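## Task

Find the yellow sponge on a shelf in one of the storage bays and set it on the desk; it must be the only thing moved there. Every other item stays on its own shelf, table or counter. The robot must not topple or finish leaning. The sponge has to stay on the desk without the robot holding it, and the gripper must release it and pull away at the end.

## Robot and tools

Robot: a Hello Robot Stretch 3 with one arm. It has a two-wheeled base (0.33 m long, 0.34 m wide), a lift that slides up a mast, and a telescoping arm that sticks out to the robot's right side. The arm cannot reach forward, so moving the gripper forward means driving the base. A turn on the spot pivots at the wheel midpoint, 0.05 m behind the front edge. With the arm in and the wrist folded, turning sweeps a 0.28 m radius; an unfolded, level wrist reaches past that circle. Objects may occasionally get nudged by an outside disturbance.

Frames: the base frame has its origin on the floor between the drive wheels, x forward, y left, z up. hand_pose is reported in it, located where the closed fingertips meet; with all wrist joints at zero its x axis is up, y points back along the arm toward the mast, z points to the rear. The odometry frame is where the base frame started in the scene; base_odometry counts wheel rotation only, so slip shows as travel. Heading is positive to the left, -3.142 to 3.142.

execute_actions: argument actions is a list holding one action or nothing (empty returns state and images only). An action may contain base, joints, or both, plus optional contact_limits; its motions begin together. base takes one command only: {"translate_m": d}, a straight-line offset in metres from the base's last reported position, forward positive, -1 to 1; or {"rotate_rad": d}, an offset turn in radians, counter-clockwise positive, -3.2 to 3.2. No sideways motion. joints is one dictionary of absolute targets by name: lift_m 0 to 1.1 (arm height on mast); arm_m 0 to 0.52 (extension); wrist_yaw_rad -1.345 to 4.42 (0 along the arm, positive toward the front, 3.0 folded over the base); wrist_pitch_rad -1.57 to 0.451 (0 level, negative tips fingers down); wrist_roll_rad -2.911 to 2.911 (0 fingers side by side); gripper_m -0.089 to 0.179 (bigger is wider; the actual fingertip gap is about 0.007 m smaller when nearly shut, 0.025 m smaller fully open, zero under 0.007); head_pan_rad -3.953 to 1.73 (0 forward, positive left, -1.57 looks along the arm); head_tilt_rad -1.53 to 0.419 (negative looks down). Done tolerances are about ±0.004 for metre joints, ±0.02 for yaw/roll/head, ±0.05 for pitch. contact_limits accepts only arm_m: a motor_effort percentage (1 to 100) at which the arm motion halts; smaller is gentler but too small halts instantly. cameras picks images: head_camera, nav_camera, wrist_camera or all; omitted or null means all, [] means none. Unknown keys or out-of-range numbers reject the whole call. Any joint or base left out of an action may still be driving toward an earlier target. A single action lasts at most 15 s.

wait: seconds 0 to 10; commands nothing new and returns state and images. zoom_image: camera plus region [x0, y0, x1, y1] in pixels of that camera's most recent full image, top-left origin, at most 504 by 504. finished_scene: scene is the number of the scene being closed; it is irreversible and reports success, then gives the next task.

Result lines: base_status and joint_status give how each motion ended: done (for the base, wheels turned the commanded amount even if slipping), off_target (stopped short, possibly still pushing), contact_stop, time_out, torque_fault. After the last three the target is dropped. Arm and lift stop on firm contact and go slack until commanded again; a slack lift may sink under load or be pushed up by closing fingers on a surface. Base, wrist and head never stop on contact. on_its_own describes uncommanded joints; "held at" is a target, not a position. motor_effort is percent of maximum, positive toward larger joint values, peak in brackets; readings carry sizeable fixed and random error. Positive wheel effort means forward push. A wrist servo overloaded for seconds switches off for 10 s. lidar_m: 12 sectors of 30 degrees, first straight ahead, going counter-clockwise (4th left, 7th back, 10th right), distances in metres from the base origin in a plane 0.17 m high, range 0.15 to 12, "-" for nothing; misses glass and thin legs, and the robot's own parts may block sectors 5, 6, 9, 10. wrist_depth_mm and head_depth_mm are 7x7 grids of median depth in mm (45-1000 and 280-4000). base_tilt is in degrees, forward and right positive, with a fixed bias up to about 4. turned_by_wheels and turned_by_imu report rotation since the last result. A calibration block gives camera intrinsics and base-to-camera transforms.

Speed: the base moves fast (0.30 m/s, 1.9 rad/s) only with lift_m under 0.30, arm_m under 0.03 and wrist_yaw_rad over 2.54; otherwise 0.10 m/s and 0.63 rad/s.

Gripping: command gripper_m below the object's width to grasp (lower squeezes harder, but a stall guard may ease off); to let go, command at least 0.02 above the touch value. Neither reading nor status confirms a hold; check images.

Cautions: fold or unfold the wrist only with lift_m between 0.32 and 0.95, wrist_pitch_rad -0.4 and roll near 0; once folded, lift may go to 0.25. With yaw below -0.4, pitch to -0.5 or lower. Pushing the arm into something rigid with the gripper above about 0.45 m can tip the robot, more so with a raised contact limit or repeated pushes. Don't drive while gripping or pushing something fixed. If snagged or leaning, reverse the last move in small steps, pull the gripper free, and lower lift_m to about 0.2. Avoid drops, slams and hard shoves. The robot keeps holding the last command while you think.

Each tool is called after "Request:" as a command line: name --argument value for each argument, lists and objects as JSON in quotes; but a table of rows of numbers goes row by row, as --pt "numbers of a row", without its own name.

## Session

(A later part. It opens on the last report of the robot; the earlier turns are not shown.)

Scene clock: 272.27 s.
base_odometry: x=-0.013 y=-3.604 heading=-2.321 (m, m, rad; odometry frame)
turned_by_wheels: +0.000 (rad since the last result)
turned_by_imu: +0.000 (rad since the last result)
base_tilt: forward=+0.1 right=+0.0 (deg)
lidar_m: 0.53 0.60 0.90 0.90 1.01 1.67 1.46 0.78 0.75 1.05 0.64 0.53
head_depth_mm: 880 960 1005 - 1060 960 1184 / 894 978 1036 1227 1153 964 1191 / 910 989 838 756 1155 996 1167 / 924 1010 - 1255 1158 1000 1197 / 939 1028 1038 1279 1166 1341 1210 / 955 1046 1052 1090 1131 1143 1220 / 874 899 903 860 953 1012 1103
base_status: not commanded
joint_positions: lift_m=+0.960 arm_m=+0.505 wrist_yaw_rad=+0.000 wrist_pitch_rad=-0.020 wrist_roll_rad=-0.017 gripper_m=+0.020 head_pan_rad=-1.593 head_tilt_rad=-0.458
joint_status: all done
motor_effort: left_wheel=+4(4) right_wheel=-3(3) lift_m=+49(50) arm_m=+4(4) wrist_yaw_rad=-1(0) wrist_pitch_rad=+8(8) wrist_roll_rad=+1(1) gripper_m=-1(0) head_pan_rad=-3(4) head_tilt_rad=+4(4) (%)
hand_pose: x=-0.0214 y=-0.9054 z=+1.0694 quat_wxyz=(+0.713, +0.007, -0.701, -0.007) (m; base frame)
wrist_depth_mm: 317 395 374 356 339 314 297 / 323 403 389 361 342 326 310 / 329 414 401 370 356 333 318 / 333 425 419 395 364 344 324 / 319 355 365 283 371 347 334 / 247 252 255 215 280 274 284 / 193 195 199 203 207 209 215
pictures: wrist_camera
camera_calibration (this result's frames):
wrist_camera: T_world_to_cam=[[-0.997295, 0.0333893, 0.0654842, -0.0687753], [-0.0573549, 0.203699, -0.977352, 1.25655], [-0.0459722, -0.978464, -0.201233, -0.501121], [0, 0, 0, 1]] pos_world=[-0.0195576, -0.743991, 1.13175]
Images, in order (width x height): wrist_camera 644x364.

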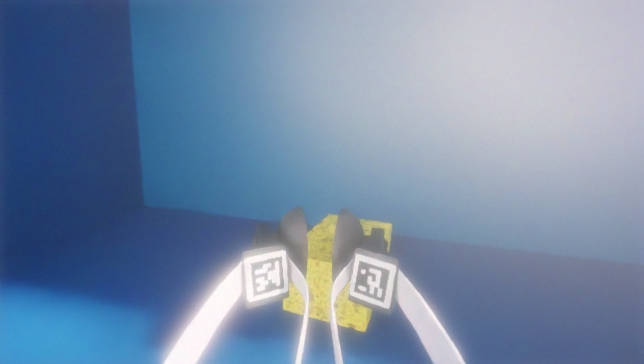

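Request:
execute_actions --actions '[{"joints":{"gripper_m":0.13}}]' --cameras '[]'

Request:
execute_actions --actions '[{"joints":{"arm_m":0.52,"lift_m":0.925}}]' --cameras '["wrist_camera"]'

Request:
execute_actions --actions '[{"joints":{"gripper_m":0.025}}]' --cameras '["wrist_camera"]'

Request:
execute_actions --actions '[{"joints":{"lift_m":0.96}}]' --cameras '["wrist_camera"]'

Scene clock: 279.50 s.
base_odometry: x=-0.013 y=-3.604 heading=-2.321 (m, m, rad; odometry frame)
turned_by_wheels: +0.000 (rad since the last result)
turned_by_imu: +0.001 (rad since the last result)
base_tilt: forward=+0.0 right=+0.0 (deg)
lidar_m: 0.53 0.60 0.90 0.90 1.02 1.67 1.46 0.78 0.75 1.06 0.63 0.53
head_depth_mm: 882 962 1005 - 1062 956 1192 / 894 977 1036 1217 1143 962 1190 / 908 989 835 758 1152 999 1169 / 922 1009 - 1249 1162 1003 1203 / 939 1030 1036 1280 1168 1341 1208 / 956 1040 1049 1090 1130 1145 1220 / 874 895 902 859 953 1013 1100
base_status: not commanded
joint_positions: lift_m=+0.960 arm_m=+0.505 wrist_yaw_rad=+0.000 wrist_pitch_rad=-0.020 wrist_roll_rad=-0.017 gripper_m=+0.130 head_pan_rad=-1.593 head_tilt_rad=-0.458
joint_status: all done
motor_effort: left_wheel=+4(4) right_wheel=-3(3) lift_m=+49(49) arm_m=+4(4) wrist_yaw_rad=+0(1) wrist_pitch_rad=+8(8) wrist_roll_rad=+1(1) gripper_m=-1(100) head_pan_rad=-4(5) head_tilt_rad=+4(4) (%)
hand_pose: x=-0.0214 y=-0.9054 z=+1.0694 quat_wxyz=(+0.713, +0.007, -0.701, -0.007) (m; base frame)
wrist_depth_mm: 318 394 376 352 333 316 300 / 322 402 387 363 344 325 310 / 327 412 400 380 354 337 316 / 331 432 418 388 366 348 328 / 320 374 365 282 359 352 333 / 247 - 255 213 255 297 283 / 200 194 200 201 204 201 215
pictures: none
No camera images: the call's "cameras" was empty. Leave "cameras" out to get every camera's image.

Scene clock: 280.63 s.
base_odometry: x=-0.013 y=-3.604 heading=-2.321 (m, m, rad; odometry frame)
turned_by_wheels: +0.000 (rad since the last result)
turned_by_imu: +0.000 (rad since the last result)
base_tilt: forward=+0.1 right=+0.0 (deg)
lidar_m: 0.53 0.60 0.90 0.90 1.02 1.67 1.46 0.79 0.75 1.05 0.64 0.53
head_depth_mm: 882 964 990 701 - 958 1189 / 896 979 1035 - 1141 962 1189 / 911 996 1045 757 1153 998 1166 / 924 1014 1070 1267 1162 1005 1194 / 941 1033 1046 1282 1166 1336 1206 / 956 1041 1053 1092 1128 1150 1220 / 874 897 905 858 953 1012 1099
base_status: not commanded
joint_positions: lift_m=+0.925 arm_m=+0.519 wrist_yaw_rad=+0.000 wrist_pitch_rad=-0.011 wrist_roll_rad=-0.017 gripper_m=+0.130 head_pan_rad=-1.593 head_tilt_rad=-0.458
joint_status: all done
motor_effort: left_wheel=+4(4) right_wheel=-3(3) lift_m=+31(42) arm_m=+3(0) wrist_yaw_rad=+0(1) wrist_pitch_rad=+4(8) wrist_roll_rad=+1(1) gripper_m=+0(0) head_pan_rad=-4(4) head_tilt_rad=+4(4) (%)
hand_pose: x=-0.0214 y=-0.9198 z=+1.0372 quat_wxyz=(+0.713, +0.004, -0.701, -0.004) (m; base frame)
wrist_depth_mm: 318 382 365 343 323 307 290 / 318 392 372 352 331 316 298 / 322 404 387 368 341 321 305 / 330 411 394 373 353 334 314 / 270 301 288 195 284 325 316 / 194 - 200 193 199 232 222 / - 151 155 157 160 155 167
pictures: wrist_camera
camera_calibration (this result's frames):
wrist_camera: T_world_to_cam=[[-0.997292, 0.034041, 0.065185, -0.0652963], [-0.0573373, 0.19509, -0.979108, 1.22191], [-0.0460468, -0.980194, -0.19261, -0.532212], [0, 0, 0, 1]] pos_world=[-0.0195649, -0.757832, 1.09813]
Images, in order (width x height): wrist_camera 644x364.

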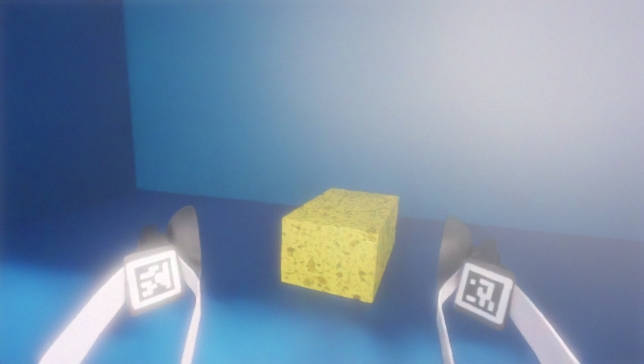

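Scene clock: 282.17 s.
base_odometry: x=-0.013 y=-3.604 heading=-2.321 (m, m, rad; odometry frame)
turned_by_wheels: +0.000 (rad since the last result)
turned_by_imu: +0.000 (rad since the last result)
base_tilt: forward=+0.0 right=+0.0 (deg)
lidar_m: 0.53 0.60 0.90 0.90 1.02 1.67 1.46 0.78 0.75 1.06 0.63 0.53
head_depth_mm: 881 960 990 699 - 957 1186 / 898 977 1036 - 1145 966 1193 / 909 994 1043 759 1158 1002 1165 / 927 1013 1071 1261 1163 1005 1197 / 937 1032 1038 1276 1166 1341 1205 / 956 1044 1047 1087 1130 1146 1219 / 875 898 904 860 952 1012 1100
base_status: not commanded
joint_positions: lift_m=+0.925 arm_m=+0.519 wrist_yaw_rad=+0.000 wrist_pitch_rad=-0.011 wrist_roll_rad=-0.017 gripper_m=+0.025 head_pan_rad=-1.593 head_tilt_rad=-0.458
joint_status: all done
motor_effort: left_wheel=+4(4) right_wheel=-3(3) lift_m=+31(31) arm_m=+4(3) wrist_yaw_rad=-1(1) wrist_pitch_rad=+4(4) wrist_roll_rad=+1(1) gripper_m=+1(97) head_pan_rad=-4(4) head_tilt_rad=+4(4) (%)
hand_pose: x=-0.0214 y=-0.9198 z=+1.0372 quat_wxyz=(+0.713, +0.004, -0.701, -0.004) (m; base frame)
wrist_depth_mm: 316 379 361 340 323 306 290 / 321 399 376 352 329 315 297 / 323 409 390 364 343 327 306 / 331 411 391 369 351 328 314 / 269 278 285 193 285 319 317 / 192 196 200 189 214 217 219 / 149 151 155 158 160 164 166
pictures: wrist_camera
camera_calibration (this result's frames):
wrist_camera: T_world_to_cam=[[-0.997292, 0.0340412, 0.0651849, -0.0652962], [-0.0573372, 0.195091, -0.979108, 1.22192], [-0.046047, -0.980194, -0.192611, -0.532211], [0, 0, 0, 1]] pos_world=[-0.0195649, -0.757832, 1.09813]
Images, in order (width x height): wrist_camera 644x364.

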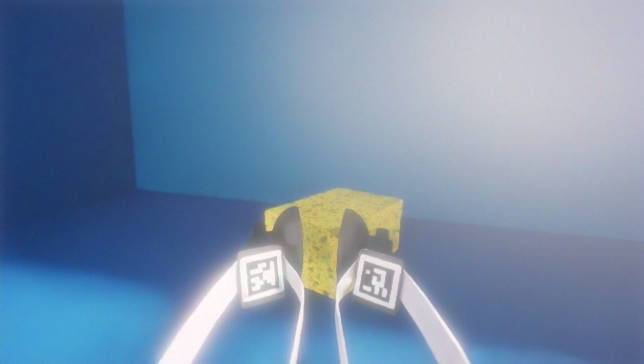

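Scene clock: 283.30 s.
base_odometry: x=-0.013 y=-3.604 heading=-2.321 (m, m, rad; odometry frame)
turned_by_wheels: +0.000 (rad since the last result)
turned_by_imu: +0.000 (rad since the last result)
base_tilt: forward=+0.0 right=+0.0 (deg)
lidar_m: 0.53 0.60 0.90 0.90 1.01 1.67 1.46 0.79 0.75 1.06 0.64 0.53
head_depth_mm: 884 959 1009 - 1064 959 1186 / 895 980 1037 1221 1146 962 1194 / 909 991 840 758 1148 999 1171 / 923 1011 - 1251 1156 1004 1200 / 940 1030 1043 1276 1169 1337 1208 / 955 1038 1048 1092 1132 1147 1224 / 872 896 905 862 955 1010 1103
base_status: not commanded
joint_positions: lift_m=+0.960 arm_m=+0.519 wrist_yaw_rad=+0.000 wrist_pitch_rad=-0.017 wrist_roll_rad=-0.017 gripper_m=+0.025 head_pan_rad=-1.593 head_tilt_rad=-0.458
joint_status: all done
motor_effort: left_wheel=+4(4) right_wheel=-3(3) lift_m=+48(52) arm_m=+4(4) wrist_yaw_rad=+0(0) wrist_pitch_rad=+7(7) wrist_roll_rad=+1(1) gripper_m=+0(0) head_pan_rad=-4(3) head_tilt_rad=+4(4) (%)
hand_pose: x=-0.0214 y=-0.9196 z=+1.0700 quat_wxyz=(+0.713, +0.007, -0.701, -0.006) (m; base frame)
wrist_depth_mm: 315 379 363 342 321 305 291 / 320 391 374 351 329 313 298 / 328 405 391 364 341 327 306 / 330 420 399 371 355 334 312 / 320 357 371 262 360 342 322 / 246 252 256 201 272 277 284 / 193 196 198 200 206 211 214
pictures: wrist_camera
camera_calibration (this result's frames):
wrist_camera: T_world_to_cam=[[-0.997292, 0.0336184, 0.0654061, -0.068065], [-0.0573387, 0.201438, -0.977822, 1.25845], [-0.0460481, -0.978924, -0.198965, -0.51776], [0, 0, 0, 1]] pos_world=[-0.0195649, -0.758059, 1.13197]
Images, in order (width x height): wrist_camera 644x364.

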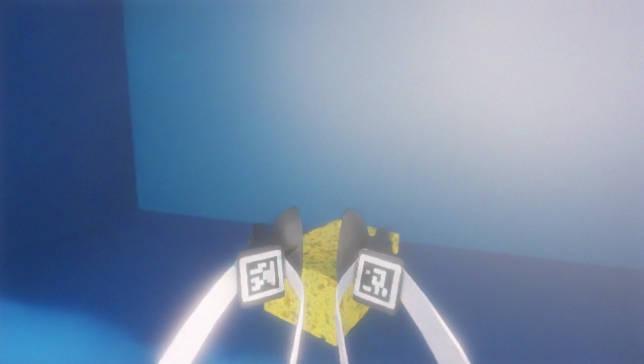

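Request:
execute_actions --actions '[{"joints":{"gripper_m":0.14,"arm_m":0.0}}]' --cameras '[]'

Request:
execute_actions --actions '[{"base":{"rotate_rad":0.6}}]' --cameras '[]'

Request:
execute_actions --actions '[{"base":{"translate_m":-0.15}}]' --cameras '[]'

Request:
execute_actions --actions '[{"base":{"rotate_rad":-0.6}}]' --cameras '[]'

Request:
execute_actions --actions '[{"base":{"translate_m":0.12},"joints":{"arm_m":0.33,"lift_m":0.945}}]' --cameras '["wrist_camera"]'

Scene clock: 299.53 s.
base_odometry: x=-0.013 y=-3.604 heading=-2.321 (m, m, rad; odometry frame)
turned_by_wheels: +0.000 (rad since the last result)
turned_by_imu: +0.001 (rad since the last result)
base_tilt: forward=+0.0 right=+0.0 (deg)
lidar_m: 0.53 0.60 0.90 0.90 1.01 1.67 1.46 0.78 0.75 1.05 0.63 0.53
head_depth_mm: 882 961 990 744 1209 - - / 896 976 1005 708 1150 - - / 909 996 1016 760 - - - / 922 1011 952 1249 1266 - 1200 / 941 1028 1044 1266 1128 1342 1208 / 955 1041 1051 1089 1129 1145 1221 / 877 896 906 859 958 1013 1105
base_status: not commanded
joint_positions: lift_m=+0.960 arm_m=+0.000 wrist_yaw_rad=+0.000 wrist_pitch_rad=-0.018 wrist_roll_rad=-0.017 gripper_m=+0.140 head_pan_rad=-1.593 head_tilt_rad=-0.458
joint_status: all done
motor_effort: left_wheel=+4(4) right_wheel=-3(3) lift_m=+48(48) arm_m=-4(6) wrist_yaw_rad=+0(1) wrist_pitch_rad=+7(7) wrist_roll_rad=+1(1) gripper_m=+0(100) head_pan_rad=-2(4) head_tilt_rad=+4(4) (%)
hand_pose: x=-0.0214 y=-0.4011 z=+1.0698 quat_wxyz=(+0.713, +0.007, -0.701, -0.007) (m; base frame)
wrist_depth_mm: 452 543 840 827 778 734 616 / 463 549 862 839 779 758 596 / 478 560 886 880 816 764 595 / 482 544 661 668 607 769 556 / 483 529 782 466 438 453 432 / 482 - 928 971 913 739 530 / 470 613 850 842 862 857 521
pictures: none
No camera images: the call's "cameras" was empty. Leave "cameras" out to get every camera's image.

Scene clock: 301.43 s.
base_odometry: x=-0.013 y=-3.604 heading=-1.721 (m, m, rad; odometry frame)
turned_by_wheels: +0.600 (rad since the last result)
turned_by_imu: +0.590 (rad since the last result)
base_tilt: forward=+0.1 right=+0.0 (deg)
lidar_m: 0.62 0.90 0.90 1.06 1.79 1.46 0.75 0.75 0.92 0.61 0.53 0.53
head_depth_mm: 801 903 946 1171 1204 - - / 695 773 851 957 1124 - - / 665 726 803 893 - - - / 614 667 731 809 857 - 1133 / 556 599 651 708 792 871 985 / 508 545 586 633 691 761 841 / 467 498 533 572 618 673 734
base_status: done
joint_positions: lift_m=+0.960 arm_m=+0.000 wrist_yaw_rad=+0.000 wrist_pitch_rad=-0.018 wrist_roll_rad=-0.017 gripper_m=+0.140 head_pan_rad=-1.593 head_tilt_rad=-0.458
joint_status: not commanded
motor_effort: left_wheel=-4(10) right_wheel=+3(7) lift_m=+49(48) arm_m=-4(4) wrist_yaw_rad=+0(0) wrist_pitch_rad=+7(7) wrist_roll_rad=+1(1) gripper_m=+0(1) head_pan_rad=-4(3) head_tilt_rad=+4(4) (%)
hand_pose: x=-0.0214 y=-0.4010 z=+1.0698 quat_wxyz=(+0.713, +0.007, -0.701, -0.007) (m; base frame)
wrist_depth_mm: 266 300 365 460 527 735 663 / 272 314 378 467 565 759 652 / 277 323 388 494 594 799 697 / 286 327 405 513 586 762 672 / 291 324 415 547 611 453 428 / 296 - 432 574 690 813 703 / 298 357 446 583 731 870 712
pictures: none
No camera images: the call's "cameras" was empty. Leave "cameras" out to get every camera's image.

Scene clock: 304.10 s.
base_odometry: x=+0.009 y=-3.456 heading=-1.721 (m, m, rad; odometry frame)
turned_by_wheels: +0.000 (rad since the last result)
turned_by_imu: -0.001 (rad since the last result)
base_tilt: forward=+0.0 right=+0.0 (deg)
lidar_m: 0.75 1.01 1.01 1.18 1.67 1.32 0.64 0.61 1.01 0.72 0.63 0.64
head_depth_mm: 892 965 986 666 1181 - - / 861 957 988 708 1149 - - / 758 833 885 1005 - - - / 678 738 812 894 1010 - 1246 / 659 717 782 858 960 1053 1184 / 615 659 708 766 836 920 1019 / 565 603 644 693 748 814 891
base_status: done
joint_positions: lift_m=+0.960 arm_m=+0.000 wrist_yaw_rad=+0.000 wrist_pitch_rad=-0.018 wrist_roll_rad=-0.017 gripper_m=+0.140 head_pan_rad=-1.593 head_tilt_rad=-0.458
joint_status: not commanded
motor_effort: left_wheel=-3(12) right_wheel=+3(4) lift_m=+49(49) arm_m=-3(4) wrist_yaw_rad=-1(0) wrist_pitch_rad=+7(7) wrist_roll_rad=+1(1) gripper_m=+0(0) head_pan_rad=-5(4) head_tilt_rad=+4(4) (%)
hand_pose: x=-0.0214 y=-0.4010 z=+1.0698 quat_wxyz=(+0.713, +0.007, -0.701, -0.007) (m; base frame)
wrist_depth_mm: 339 391 472 534 701 713 590 / 347 399 489 564 739 713 593 / 354 406 497 564 782 727 611 / 362 413 517 583 715 661 596 / 370 417 539 624 443 455 431 / 379 - 558 646 883 322 298 / 374 456 568 673 847 801 620
pictures: none
No camera images: the call's "cameras" was empty. Leave "cameras" out to get every camera's image.

Scene clock: 306.00 s.
base_odometry: x=+0.009 y=-3.456 heading=-2.321 (m, m, rad; odometry frame)
turned_by_wheels: -0.600 (rad since the last result)
turned_by_imu: -0.590 (rad since the last result)
base_tilt: forward=+0.0 right=-0.1 (deg)
lidar_m: 0.64 0.72 1.01 1.01 1.14 1.63 1.32 0.65 0.61 1.00 0.76 0.64
head_depth_mm: 793 863 914 629 1141 - - / 803 876 932 666 1150 - - / 816 891 942 636 - - - / 828 908 960 676 1195 - 1174 / 845 924 897 684 1128 918 1206 / 858 940 997 693 1177 922 1209 / 871 961 1017 701 1116 944 1156
base_status: done
joint_positions: lift_m=+0.960 arm_m=+0.000 wrist_yaw_rad=+0.000 wrist_pitch_rad=-0.018 wrist_roll_rad=-0.017 gripper_m=+0.140 head_pan_rad=-1.593 head_tilt_rad=-0.458
joint_status: not commanded
motor_effort: left_wheel=+4(10) right_wheel=-3(7) lift_m=+49(49) arm_m=-4(4) wrist_yaw_rad=+1(0) wrist_pitch_rad=+7(7) wrist_roll_rad=+1(1) gripper_m=+0(1) head_pan_rad=-4(4) head_tilt_rad=+4(4) (%)
hand_pose: x=-0.0214 y=-0.4010 z=+1.0698 quat_wxyz=(+0.713, +0.007, -0.701, -0.007) (m; base frame)
wrist_depth_mm: 505 673 748 708 664 631 466 / 503 685 795 733 694 643 452 / 525 686 799 773 712 666 444 / 514 604 641 656 718 646 435 / 416 395 370 387 398 397 388 / 531 - 908 834 322 309 292 / 519 751 835 827 807 742 369
pictures: none
No camera images: the call's "cameras" was empty. Leave "cameras" out to get every camera's image.

Scene clock: 309.63 s.
base_odometry: x=-0.072 y=-3.544 heading=-2.321 (m, m, rad; odometry frame)
turned_by_wheels: +0.000 (rad since the last result)
turned_by_imu: +0.001 (rad since the last result)
base_tilt: forward=+0.1 right=+0.0 (deg)
lidar_m: 0.52 0.58 0.96 0.98 1.10 1.73 1.43 0.68 0.69 1.02 0.62 0.52
head_depth_mm: 812 885 935 - 1062 895 1158 / 825 900 965 633 1150 906 1164 / 839 915 977 640 1155 909 1194 / 852 933 992 769 1158 912 1199 / 867 950 1009 726 1169 945 1212 / 880 965 1017 733 1132 948 1175 / 848 870 879 742 926 935 1031
base_status: done
joint_positions: lift_m=+0.945 arm_m=+0.330 wrist_yaw_rad=+0.000 wrist_pitch_rad=-0.018 wrist_roll_rad=-0.017 gripper_m=+0.140 head_pan_rad=-1.593 head_tilt_rad=-0.458
joint_status: all done
motor_effort: left_wheel=+4(12) right_wheel=-3(5) lift_m=+36(40) arm_m=+3(5) wrist_yaw_rad=-1(1) wrist_pitch_rad=+7(7) wrist_roll_rad=+1(1) gripper_m=+2(0) head_pan_rad=-3(4) head_tilt_rad=+4(4) (%)
hand_pose: x=-0.0214 y=-0.7304 z=+1.0551 quat_wxyz=(+0.713, +0.007, -0.701, -0.007) (m; base frame)
wrist_depth_mm: 340 442 462 439 419 389 373 / 341 456 476 452 417 402 383 / 350 463 491 461 440 410 393 / 352 449 499 470 448 425 402 / 310 343 326 306 356 402 381 / 223 - 233 237 241 270 256 / 174 176 179 183 186 181 192
pictures: wrist_camera
camera_calibration (this result's frames):
wrist_camera: T_world_to_cam=[[-0.997292, 0.0335401, 0.0654475, -0.0735507], [-0.0573386, 0.202635, -0.977574, 1.20636], [-0.0460499, -0.97868, -0.200164, -0.334089], [0, 0, 0, 1]] pos_world=[-0.0195651, -0.568952, 1.11725]
Images, in order (width x height): wrist_camera 644x364.

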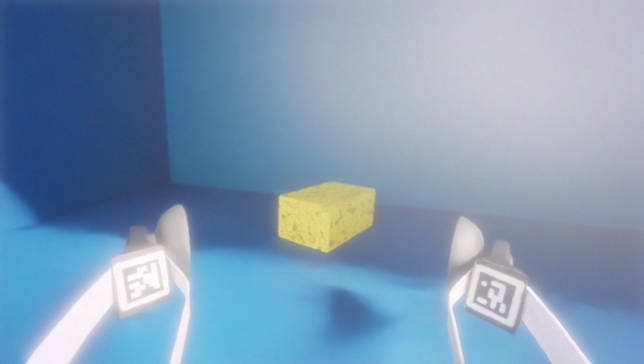

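Request:
execute_actions --actions '[{"joints":{"arm_m":0.5,"lift_m":0.928,"gripper_m":0.15}}]' --cameras '["wrist_camera"]'

Request:
execute_actions --actions '[{"joints":{"gripper_m":0.025}}]' --cameras '["wrist_camera"]'

Request:
execute_actions --actions '[{"joints":{"lift_m":0.96}}]' --cameras '["wrist_camera"]'

Scene clock: 318.40 s.
base_odometry: x=-0.072 y=-3.544 heading=-2.321 (m, m, rad; odometry frame)
turned_by_wheels: +0.000 (rad since the last result)
turned_by_imu: +0.001 (rad since the last result)
base_tilt: forward=+0.0 right=+0.0 (deg)
lidar_m: 0.52 0.58 0.96 0.98 1.11 1.73 1.43 0.69 0.69 1.03 0.62 0.52
head_depth_mm: 811 884 932 699 - 873 1157 / 824 901 958 635 1148 906 1163 / 839 916 - 671 1155 909 1197 / 853 933 988 679 1165 912 1208 / 867 948 1003 728 1166 949 1207 / 878 966 1020 734 1129 947 1181 / 849 869 880 739 926 934 1025
base_status: not commanded
joint_positions: lift_m=+0.928 arm_m=+0.500 wrist_yaw_rad=+0.000 wrist_pitch_rad=-0.018 wrist_roll_rad=-0.017 gripper_m=+0.150 head_pan_rad=-1.593 head_tilt_rad=-0.458
joint_status: all done
motor_effort: left_wheel=+4(4) right_wheel=-3(3) lift_m=+36(37) arm_m=+4(4) wrist_yaw_rad=-1(0) wrist_pitch_rad=+7(7) wrist_roll_rad=+1(1) gripper_m=+0(56) head_pan_rad=-3(4) head_tilt_rad=+4(4) (%)
hand_pose: x=-0.0214 y=-0.9004 z=+1.0381 quat_wxyz=(+0.713, +0.007, -0.701, -0.007) (m; base frame)
wrist_depth_mm: 309 318 297 280 263 250 238 / 310 327 305 289 272 256 243 / 314 340 317 298 283 263 251 / 318 352 330 306 288 274 255 / 266 293 285 175 260 276 265 / 202 - 178 130 187 - 221 / - 152 148 130 160 157 167
pictures: wrist_camera
camera_calibration (this result's frames):
wrist_camera: T_world_to_cam=[[-0.997292, 0.0335401, 0.0654475, -0.0667361], [-0.0573386, 0.202637, -0.977574, 1.22419], [-0.04605, -0.978679, -0.200165, -0.503865], [0, 0, 0, 1]] pos_world=[-0.0195651, -0.738949, 1.10025]
Images, in order (width x height): wrist_camera 644x364.

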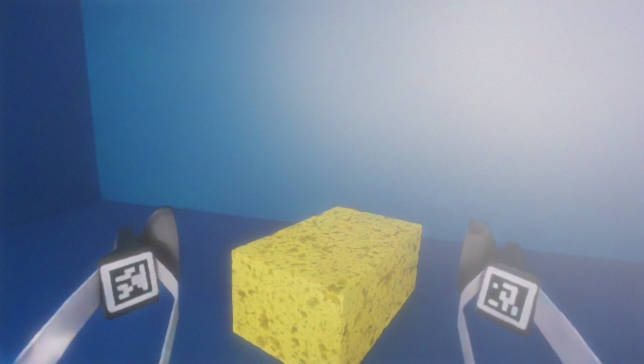

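Scene clock: 320.13 s.
base_odometry: x=-0.072 y=-3.544 heading=-2.321 (m, m, rad; odometry frame)
turned_by_wheels: +0.000 (rad since the last result)
turned_by_imu: +0.000 (rad since the last result)
base_tilt: forward=+0.0 right=+0.0 (deg)
lidar_m: 0.52 0.58 0.96 0.98 1.11 1.73 1.44 0.69 0.69 1.02 0.62 0.52
head_depth_mm: 813 887 937 700 - 875 1158 / 825 902 960 636 1148 906 1164 / 837 917 - 671 1160 908 1195 / 852 933 991 678 1163 911 1205 / 865 950 1001 728 1169 946 1202 / 880 968 1018 734 1129 945 1178 / 850 871 883 741 927 936 1025
base_status: not commanded
joint_positions: lift_m=+0.928 arm_m=+0.500 wrist_yaw_rad=+0.000 wrist_pitch_rad=-0.017 wrist_roll_rad=-0.017 gripper_m=+0.026 head_pan_rad=-1.593 head_tilt_rad=-0.458
joint_status: all done
motor_effort: left_wheel=+4(4) right_wheel=-3(3) lift_m=+36(36) arm_m=+4(4) wrist_yaw_rad=+0(0) wrist_pitch_rad=+7(7) wrist_roll_rad=+1(1) gripper_m=-25(100) head_pan_rad=-4(4) head_tilt_rad=+4(4) (%)
hand_pose: x=-0.0214 y=-0.9004 z=+1.0384 quat_wxyz=(+0.713, +0.007, -0.701, -0.006) (m; base frame)
wrist_depth_mm: 304 317 296 280 264 252 238 / 311 328 309 288 274 255 245 / 316 340 319 297 280 264 250 / 319 351 330 309 292 271 258 / 266 277 298 175 290 278 264 / 194 198 149 137 164 217 221 / 150 151 149 140 158 164 167
pictures: wrist_camera
camera_calibration (this result's frames):
wrist_camera: T_world_to_cam=[[-0.997292, 0.0336151, 0.0654119, -0.0666497], [-0.0573384, 0.201581, -0.977792, 1.22374], [-0.0460544, -0.978895, -0.199107, -0.505132], [0, 0, 0, 1]] pos_world=[-0.0195654, -0.738914, 1.10035]
Images, in order (width x height): wrist_camera 644x364.

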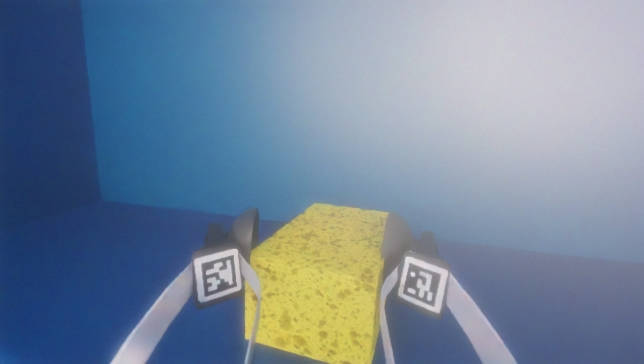

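Scene clock: 321.20 s.
base_odometry: x=-0.072 y=-3.544 heading=-2.321 (m, m, rad; odometry frame)
turned_by_wheels: +0.000 (rad since the last result)
turned_by_imu: +0.000 (rad since the last result)
base_tilt: forward=+0.1 right=+0.0 (deg)
lidar_m: 0.52 0.58 0.96 0.98 1.11 1.73 1.44 0.69 0.69 1.02 0.62 0.52
head_depth_mm: 810 885 942 - 1063 899 1156 / 825 902 959 634 1148 904 1164 / 838 912 814 672 1153 909 1195 / 852 934 - 680 1163 912 1198 / 866 948 1001 727 1171 945 1206 / 879 968 1019 733 1129 948 1181 / 846 872 882 740 925 933 1025
base_status: not commanded
joint_positions: lift_m=+0.960 arm_m=+0.500 wrist_yaw_rad=+0.000 wrist_pitch_rad=-0.019 wrist_roll_rad=-0.017 gripper_m=+0.026 head_pan_rad=-1.593 head_tilt_rad=-0.458
joint_status: all done
motor_effort: left_wheel=+4(4) right_wheel=-3(3) lift_m=+48(52) arm_m=+4(4) wrist_yaw_rad=+0(0) wrist_pitch_rad=+7(7) wrist_roll_rad=+1(1) gripper_m=-25(24) head_pan_rad=-4(5) head_tilt_rad=+4(4) (%)
hand_pose: x=-0.0214 y=-0.9004 z=+1.0696 quat_wxyz=(+0.713, +0.007, -0.701, -0.007) (m; base frame)
wrist_depth_mm: 306 318 300 280 264 248 237 / 310 332 306 284 274 257 244 / 315 340 317 298 280 262 251 / 321 349 328 307 288 272 258 / 314 351 337 177 292 280 266 / 245 253 149 138 190 279 268 / 193 195 191 140 205 212 215
pictures: wrist_camera
camera_calibration (this result's frames):
wrist_camera: T_world_to_cam=[[-0.997292, 0.0335159, 0.0654593, -0.0688339], [-0.0573387, 0.202983, -0.977502, 1.25524], [-0.046049, -0.978608, -0.200512, -0.49711], [0, 0, 0, 1]] pos_world=[-0.019565, -0.738962, 1.13183]
Images, in order (width x height): wrist_camera 644x364.

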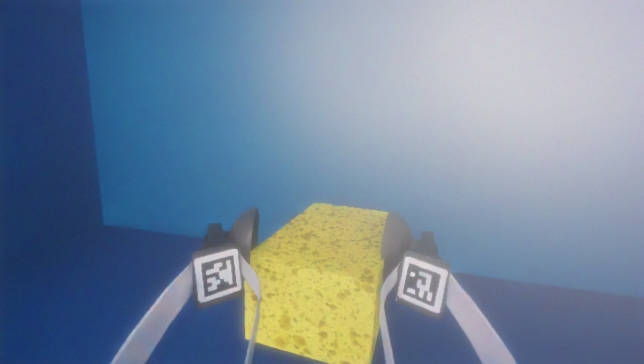

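Request:
execute_actions --actions '[{"joints":{"arm_m":0.0}}]' --cameras '[]'

Request:
execute_actions --actions '[{"base":{"translate_m":-1.0},"joints":{"wrist_yaw_rad":1.9}}]' --cameras '[]'

Request:
execute_actions --actions '[{"base":{"translate_m":-1.0}}]' --cameras '[]'

Request:
execute_actions --actions '[{"base":{"rotate_rad":-1.6},"joints":{"head_pan_rad":-0.9,"head_tilt_rad":-0.7}}]' --cameras '["nav_camera"]'

Scene clock: 334.57 s.
base_odometry: x=-0.072 y=-3.544 heading=-2.321 (m, m, rad; odometry frame)
turned_by_wheels: +0.000 (rad since the last result)
turned_by_imu: +0.001 (rad since the last result)
base_tilt: forward=+0.0 right=+0.0 (deg)
lidar_m: 0.52 0.58 0.96 0.98 1.11 1.73 1.44 0.69 0.69 1.02 0.62 0.52
head_depth_mm: 811 884 935 648 1162 - - / 823 899 950 644 1169 - - / 836 917 967 672 - - - / 851 930 984 646 1044 - 1202 / 866 948 1007 725 1167 946 1207 / 882 968 1021 735 1133 951 1181 / 849 870 880 741 928 934 1024
base_status: not commanded
joint_positions: lift_m=+0.960 arm_m=+0.000 wrist_yaw_rad=+0.000 wrist_pitch_rad=-0.020 wrist_roll_rad=-0.017 gripper_m=+0.026 head_pan_rad=-1.593 head_tilt_rad=-0.458
joint_status: all done
motor_effort: left_wheel=+4(4) right_wheel=-3(3) lift_m=+48(49) arm_m=-4(3) wrist_yaw_rad=+0(1) wrist_pitch_rad=+8(8) wrist_roll_rad=+1(1) gripper_m=-24(24) head_pan_rad=-5(3) head_tilt_rad=+4(4) (%)
hand_pose: x=-0.0214 y=-0.4010 z=+1.0694 quat_wxyz=(+0.713, +0.007, -0.701, -0.007) (m; base frame)
wrist_depth_mm: 397 535 765 725 713 652 626 / 406 544 793 766 729 676 633 / 421 563 803 783 735 713 618 / 432 531 642 682 709 713 563 / 441 426 397 176 388 405 400 / 454 564 148 137 236 321 309 / 474 550 795 140 830 801 572
pictures: none
No camera images: the call's "cameras" was empty. Leave "cameras" out to get every camera's image.

Scene clock: 345.57 s.
base_odometry: x=+0.609 y=-2.812 heading=-2.321 (m, m, rad; odometry frame)
turned_by_wheels: +0.000 (rad since the last result)
turned_by_imu: -0.004 (rad since the last result)
base_tilt: forward=+0.0 right=+0.0 (deg)
lidar_m: 1.50 1.43 1.19 1.19 1.18 2.01 1.81 0.50 0.61 0.82 0.63 0.68
head_depth_mm: 642 698 769 628 488 - - / 649 710 782 634 472 - - / 661 723 796 640 467 - - / 670 736 810 644 469 - 750 / 681 747 825 650 472 918 754 / 691 758 837 654 495 922 775 / 705 774 848 658 496 928 -
base_status: done
joint_positions: lift_m=+0.960 arm_m=+0.000 wrist_yaw_rad=+1.898 wrist_pitch_rad=-0.020 wrist_roll_rad=-0.017 gripper_m=+0.026 head_pan_rad=-1.593 head_tilt_rad=-0.458
joint_status: all done
motor_effort: left_wheel=+5(7) right_wheel=-3(7) lift_m=+48(49) arm_m=-4(4) wrist_yaw_rad=+3(5) wrist_pitch_rad=+8(8) wrist_roll_rad=+1(1) gripper_m=-24(24) head_pan_rad=-4(3) head_tilt_rad=+4(4) (%)
hand_pose: x=+0.2208 y=-0.0631 z=+1.0694 quat_wxyz=(+0.421, +0.574, -0.402, +0.576) (m; base frame)
wrist_depth_mm: 990 - - - - - - / - - - - - - - / - - - - - - - / - - - - - - - / - - - 176 - - - / - - 148 137 - - - / - - - 141 - - 970
pictures: none
No camera images: the call's "cameras" was empty. Leave "cameras" out to get every camera's image.

Scene clock: 356.57 s.
base_odometry: x=+1.291 y=-2.080 heading=-2.321 (m, m, rad; odometry frame)
turned_by_wheels: +0.000 (rad since the last result)
turned_by_imu: -0.004 (rad since the last result)
base_tilt: forward=+0.1 right=+0.0 (deg)
lidar_m: 2.48 1.68 0.98 0.97 1.56 0.77 0.86 1.45 2.35 1.65 0.73 0.63
head_depth_mm: 2772 3009 3312 2650 2067 - - / 2835 3085 3383 2674 1994 - - / 2860 3150 3430 2683 1959 - - / 2893 3145 3413 2719 1982 - 1277 / 2907 3118 3319 2342 1999 1567 1283 / 1487 1604 1771 1948 2005 1567 1317 / 1731 1917 2126 2357 2013 1569 -
base_status: done
joint_positions: lift_m=+0.960 arm_m=+0.000 wrist_yaw_rad=+1.898 wrist_pitch_rad=-0.020 wrist_roll_rad=-0.017 gripper_m=+0.026 head_pan_rad=-1.593 head_tilt_rad=-0.458
joint_status: not commanded
motor_effort: left_wheel=+5(6) right_wheel=-3(7) lift_m=+48(48) arm_m=-3(4) wrist_yaw_rad=+2(2) wrist_pitch_rad=+8(8) wrist_roll_rad=+1(1) gripper_m=-23(26) head_pan_rad=-4(4) head_tilt_rad=+4(4) (%)
hand_pose: x=+0.2208 y=-0.0631 z=+1.0694 quat_wxyz=(+0.421, +0.574, -0.402, +0.576) (m; base frame)
wrist_depth_mm: - - - - - - 374 / - - - - - - 380 / - - - - - - 390 / - - - - - - 394 / - - - 177 - - 406 / - - 149 138 - - 418 / - - - 140 - 699 423
pictures: none
No camera images: the call's "cameras" was empty. Leave "cameras" out to get every camera's image.

Scene clock: 360.03 s.
base_odometry: x=+1.291 y=-2.080 heading=+2.363 (m, m, rad; odometry frame)
turned_by_wheels: -1.600 (rad since the last result)
turned_by_imu: -1.573 (rad since the last result)
base_tilt: forward=+0.1 right=+0.0 (deg)
lidar_m: 1.66 0.75 0.63 2.43 1.71 0.98 0.97 1.33 0.77 0.86 1.43 2.26
head_depth_mm: 1212 1340 646 1700 1554 1322 - / 1315 1472 1630 1814 1658 - - / 1436 1623 1866 1921 1662 - - / 1593 1823 2128 1938 1593 - 1105 / 1779 2076 2339 1952 1604 1365 1147 / 2006 2391 2505 1957 1606 1332 1162 / 2295 2790 2539 1965 1678 1278 1155
base_status: done
joint_positions: lift_m=+0.960 arm_m=+0.000 wrist_yaw_rad=+1.898 wrist_pitch_rad=-0.020 wrist_roll_rad=-0.017 gripper_m=+0.026 head_pan_rad=-0.907 head_tilt_rad=-0.691
joint_status: all done
motor_effort: left_wheel=+4(11) right_wheel=-4(8) lift_m=+49(48) arm_m=-3(4) wrist_yaw_rad=+2(2) wrist_pitch_rad=+8(8) wrist_roll_rad=+1(1) gripper_m=-24(25) head_pan_rad=+4(43) head_tilt_rad=-4(23) (%)
hand_pose: x=+0.2208 y=-0.0630 z=+1.0694 quat_wxyz=(+0.421, +0.574, -0.402, +0.576) (m; base frame)
wrist_depth_mm: 543 661 - - - - - / 548 685 - - - - - / 562 696 - - - - - / 575 733 - - - - - / 586 729 - 177 - - - / 597 717 148 138 - - - / 610 759 - 140 - - -
pictures: nav_camera (sideways: a quarter turn counterclockwise sets it upright)
camera_calibration (this result's frames):
nav_camera: T_world_to_cam=[[0.432906, -0.509385, 0.74372, -0.932044], [-0.766269, -0.642492, 0.00597835, 0.0488489], [0.474789, -0.572478, -0.668465, 0.822054], [0, 0, 0, 1]] pos_world=[0.0506166, 0.0272229, 1.2424]
Images, in order (width x height): nav_camera 672x504.

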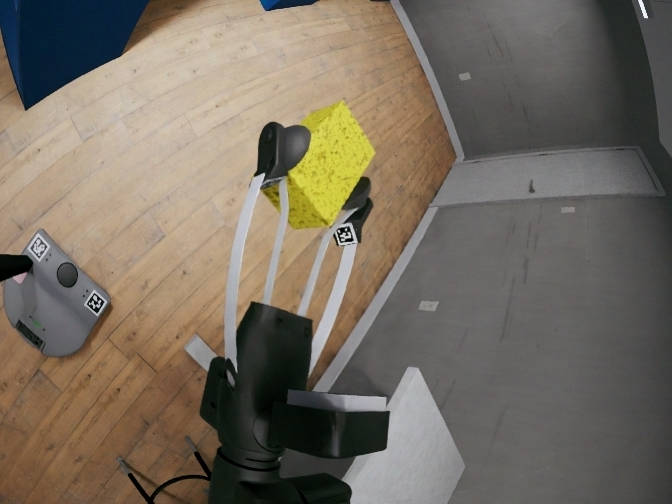

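Request:
execute_actions --actions '[{"joints":{"wrist_yaw_rad":0,"head_pan_rad":-1.57,"head_tilt_rad":-0.75}}]' --cameras '["nav_camera"]'

Scene clock: 370.80 s.
base_odometry: x=+1.291 y=-2.080 heading=+2.363 (m, m, rad; odometry frame)
turned_by_wheels: +0.000 (rad since the last result)
turned_by_imu: +0.001 (rad since the last result)
base_tilt: forward=+0.0 right=+0.0 (deg)
lidar_m: 1.65 0.75 0.63 2.43 1.72 0.98 0.97 1.33 0.77 0.86 1.43 2.26
head_depth_mm: 1046 797 605 - - - 1099 / 1060 803 607 1674 - - 1123 / 1071 808 421 - - - 1130 / 1083 811 438 1172 1420 1284 1134 / 1103 819 630 1753 1515 1289 1133 / 1146 864 631 1796 1540 1302 1134 / 1169 1344 686 1795 1531 1308 1133
base_status: not commanded
joint_positions: lift_m=+0.960 arm_m=+0.000 wrist_yaw_rad=+0.002 wrist_pitch_rad=-0.020 wrist_roll_rad=-0.017 gripper_m=+0.026 head_pan_rad=-1.563 head_tilt_rad=-0.740
joint_status: all done
motor_effort: left_wheel=+4(4) right_wheel=-4(4) lift_m=+49(49) arm_m=-3(4) wrist_yaw_rad=-1(4) wrist_pitch_rad=+8(8) wrist_roll_rad=+1(1) gripper_m=-24(25) head_pan_rad=-4(42) head_tilt_rad=-5(15) (%)
hand_pose: x=-0.0209 y=-0.4010 z=+1.0694 quat_wxyz=(+0.713, +0.008, -0.701, -0.006) (m; base frame)
wrist_depth_mm: - - - 968 979 888 851 / - - - - 962 925 881 / - - - - - 943 915 / - - - 854 895 957 927 / - - 498 176 520 532 546 / - 342 149 137 226 361 365 / - - - 140 282 275 277
pictures: nav_camera (sideways: a quarter turn counterclockwise sets it upright)
camera_calibration (this result's frames):
nav_camera: T_world_to_cam=[[0.0327898, -0.703554, 0.709885, -0.885508], [-0.999099, -0.0422303, 0.00429504, 0.052461], [0.0269569, -0.709386, -0.704304, 0.871401], [0, 0, 0, 1]] pos_world=[0.0579591, -0.00262705, 1.24211]
Images, in order (width x height): nav_camera 672x504.

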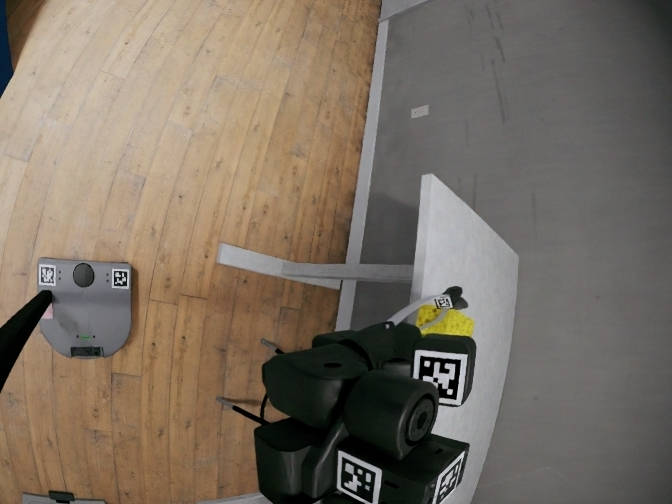

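Request:
execute_actions --actions '[{"base":{"translate_m":-0.12},"joints":{"arm_m":0.42,"lift_m":0.72}}]' --cameras '["wrist_camera","head_camera"]'

Scene clock: 378.80 s.
base_odometry: x=+1.376 y=-2.165 heading=+2.363 (m, m, rad; odometry frame)
turned_by_wheels: +0.000 (rad since the last result)
turned_by_imu: +0.009 (rad since the last result)
base_tilt: forward=+0.1 right=+0.0 (deg)
lidar_m: 1.77 0.77 0.69 2.50 1.56 0.86 0.85 1.23 0.70 0.80 1.42 2.25
head_depth_mm: 1030 792 636 - 1464 1259 1121 / 1049 882 572 1580 1505 1293 1121 / 1057 - 574 1707 1510 1294 1125 / 1070 - 578 1723 1517 1291 1132 / 1082 810 622 1285 1444 1292 1133 / 1105 815 627 1780 1521 1299 1132 / 1147 821 629 1797 1528 1307 1137
base_status: done
joint_positions: lift_m=+0.882 arm_m=+0.420 wrist_yaw_rad=-0.001 wrist_pitch_rad=+0.007 wrist_roll_rad=-0.017 gripper_m=+0.026 head_pan_rad=-1.564 head_tilt_rad=-0.744
joint_status: lift_m contact_stop (moved -0.077 of -0.240); the others done
on_its_own: lift_m is slack since a contact_stop, until your next command for it (your +0.720 is given up)
motor_effort: left_wheel=+2(19) right_wheel=-2(9) lift_m=+42(47) arm_m=+4(24) wrist_yaw_rad=+1(12) wrist_pitch_rad=-3(42) wrist_roll_rad=+1(12) gripper_m=-25(24) head_pan_rad=-4(4) head_tilt_rad=-3(4) (%)
hand_pose: x=-0.0216 y=-0.8210 z=+0.9989 quat_wxyz=(+0.713, -0.003, -0.701, +0.002) (m; base frame)
wrist_depth_mm: 689 649 612 582 550 536 505 / 725 663 635 601 576 554 516 / 720 704 657 618 588 564 531 / 753 700 557 597 576 581 541 / 284 289 316 176 326 337 350 / 198 203 148 137 167 225 230 / 153 154 152 140 163 168 171
pictures: head_camera (sideways: a quarter turn clockwise sets it upright), wrist_camera
camera_calibration (this result's frames):
head_camera: T_world_to_cam=[[0.0480569, 0.715277, -0.697187, 0.929698], [0.998028, -0.0626053, 0.00456399, -0.0138517], [-0.0403831, -0.696031, -0.716875, 0.893752], [0, 0, 0, 1]] pos_world=[0.00523853, -0.0437791, 1.28894]
wrist_camera: T_world_to_cam=[[-0.997281, 0.0362028, 0.0641906, -0.0636485], [-0.0567958, 0.177472, -0.982486, 1.15406], [-0.0469608, -0.98346, -0.174933, -0.463165], [0, 0, 0, 1]] pos_world=[-0.0196799, -0.658015, 1.05691]
Images, in order (width x height): head_camera 896x504, wrist_camera 644x364.

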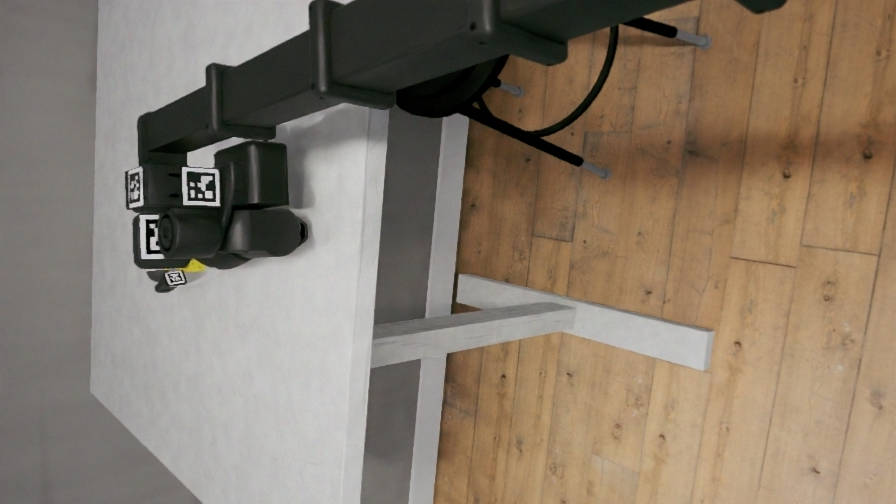

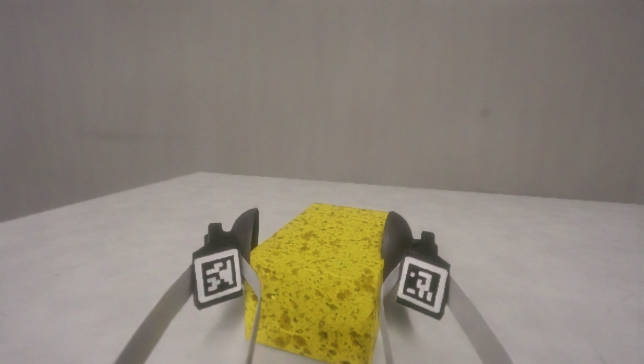

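Taller desk; it's already down. Release.

Request:
execute_actions --actions '[{"joints":{"gripper_m":0.14,"lift_m":0.895}}]' --cameras '[]'

Request:
execute_actions --actions '[{"joints":{"arm_m":0.0,"lift_m":0.93}}]' --cameras '["wrist_camera"]'

Request:
finished_scene --scene 2

Scene clock: 386.27 s.
base_odometry: x=+1.376 y=-2.165 heading=+2.363 (m, m, rad; odometry frame)
turned_by_wheels: +0.000 (rad since the last result)
turned_by_imu: +0.001 (rad since the last result)
base_tilt: forward=+0.1 right=+0.0 (deg)
lidar_m: 1.77 0.77 0.69 2.50 1.56 0.86 0.85 1.23 0.70 0.80 1.42 2.26
head_depth_mm: 1031 811 - - 1462 1258 1119 / 1048 - 583 1465 1497 1291 1124 / 1060 - 585 1708 1508 1291 1125 / 1069 - 586 1722 1511 1295 1129 / 1078 808 623 1292 1437 1287 1133 / 1105 815 626 1771 1519 1297 1131 / 1151 820 628 1778 1526 1311 1135
base_status: not commanded
joint_positions: lift_m=+0.895 arm_m=+0.420 wrist_yaw_rad=-0.001 wrist_pitch_rad=-0.018 wrist_roll_rad=-0.017 gripper_m=+0.140 head_pan_rad=-1.564 head_tilt_rad=-0.744
joint_status: all done
motor_effort: left_wheel=+2(2) right_wheel=-2(2) lift_m=+48(51) arm_m=+3(3) wrist_yaw_rad=+1(2) wrist_pitch_rad=+7(7) wrist_roll_rad=+1(1) gripper_m=-1(100) head_pan_rad=-4(3) head_tilt_rad=-2(3) (%)
hand_pose: x=-0.0216 y=-0.8205 z=+1.0048 quat_wxyz=(+0.713, +0.006, -0.701, -0.007) (m; base frame)
wrist_depth_mm: 691 647 610 586 545 534 498 / 700 659 623 591 554 539 518 / 711 692 667 607 590 561 530 / 756 699 529 553 591 573 538 / 287 314 306 196 300 368 348 / 207 - 202 144 205 247 237 / - 162 159 143 167 166 178
pictures: none
No camera images: the call's "cameras" was empty. Leave "cameras" out to get every camera's image.

Scene clock: 390.57 s.
base_odometry: x=+1.376 y=-2.165 heading=+2.363 (m, m, rad; odometry frame)
turned_by_wheels: +0.000 (rad since the last result)
turned_by_imu: +0.001 (rad since the last result)
base_tilt: forward=+0.0 right=+0.0 (deg)
lidar_m: 1.78 0.77 0.69 2.50 1.56 0.86 0.85 1.23 0.70 0.81 1.42 2.25
head_depth_mm: 1034 789 590 1052 - - 1081 / 1045 797 615 1129 - - 1104 / 1058 796 607 - - - 1126 / 1068 767 598 1726 1482 1291 1126 / 1080 810 647 1285 1445 1286 1129 / 1099 813 627 1779 1531 1301 1132 / 1149 819 629 1791 1531 1306 1136
base_status: not commanded
joint_positions: lift_m=+0.930 arm_m=+0.000 wrist_yaw_rad=-0.001 wrist_pitch_rad=-0.018 wrist_roll_rad=-0.017 gripper_m=+0.140 head_pan_rad=-1.564 head_tilt_rad=-0.744
joint_status: all done
motor_effort: left_wheel=+2(2) right_wheel=-2(2) lift_m=+49(53) arm_m=-3(8) wrist_yaw_rad=+2(3) wrist_pitch_rad=+7(7) wrist_roll_rad=+0(1) gripper_m=-1(2) head_pan_rad=-3(4) head_tilt_rad=-2(2) (%)
hand_pose: x=-0.0216 y=-0.4011 z=+1.0398 quat_wxyz=(+0.713, +0.007, -0.701, -0.007) (m; base frame)
wrist_depth_mm: - - - 946 938 853 833 / - - - - 970 901 854 / - - - - 978 940 898 / - - 691 630 795 842 886 / 373 415 399 410 427 490 461 / - - 286 286 295 322 310 / - - - - 493 249 237
pictures: wrist_camera
camera_calibration (this result's frames):
wrist_camera: T_world_to_cam=[[-0.997285, 0.0344865, 0.06507, -0.0830579], [-0.0567909, 0.202385, -0.977658, 1.12464], [-0.0468852, -0.978699, -0.199877, -0.0151543], [0, 0, 0, 1]] pos_world=[-0.0196737, -0.239576, 1.10189]
Images, in order (width x height): wrist_camera 644x364.

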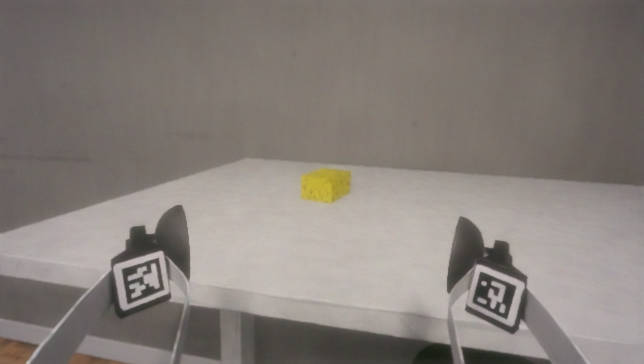

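The scene is finished: the task was done.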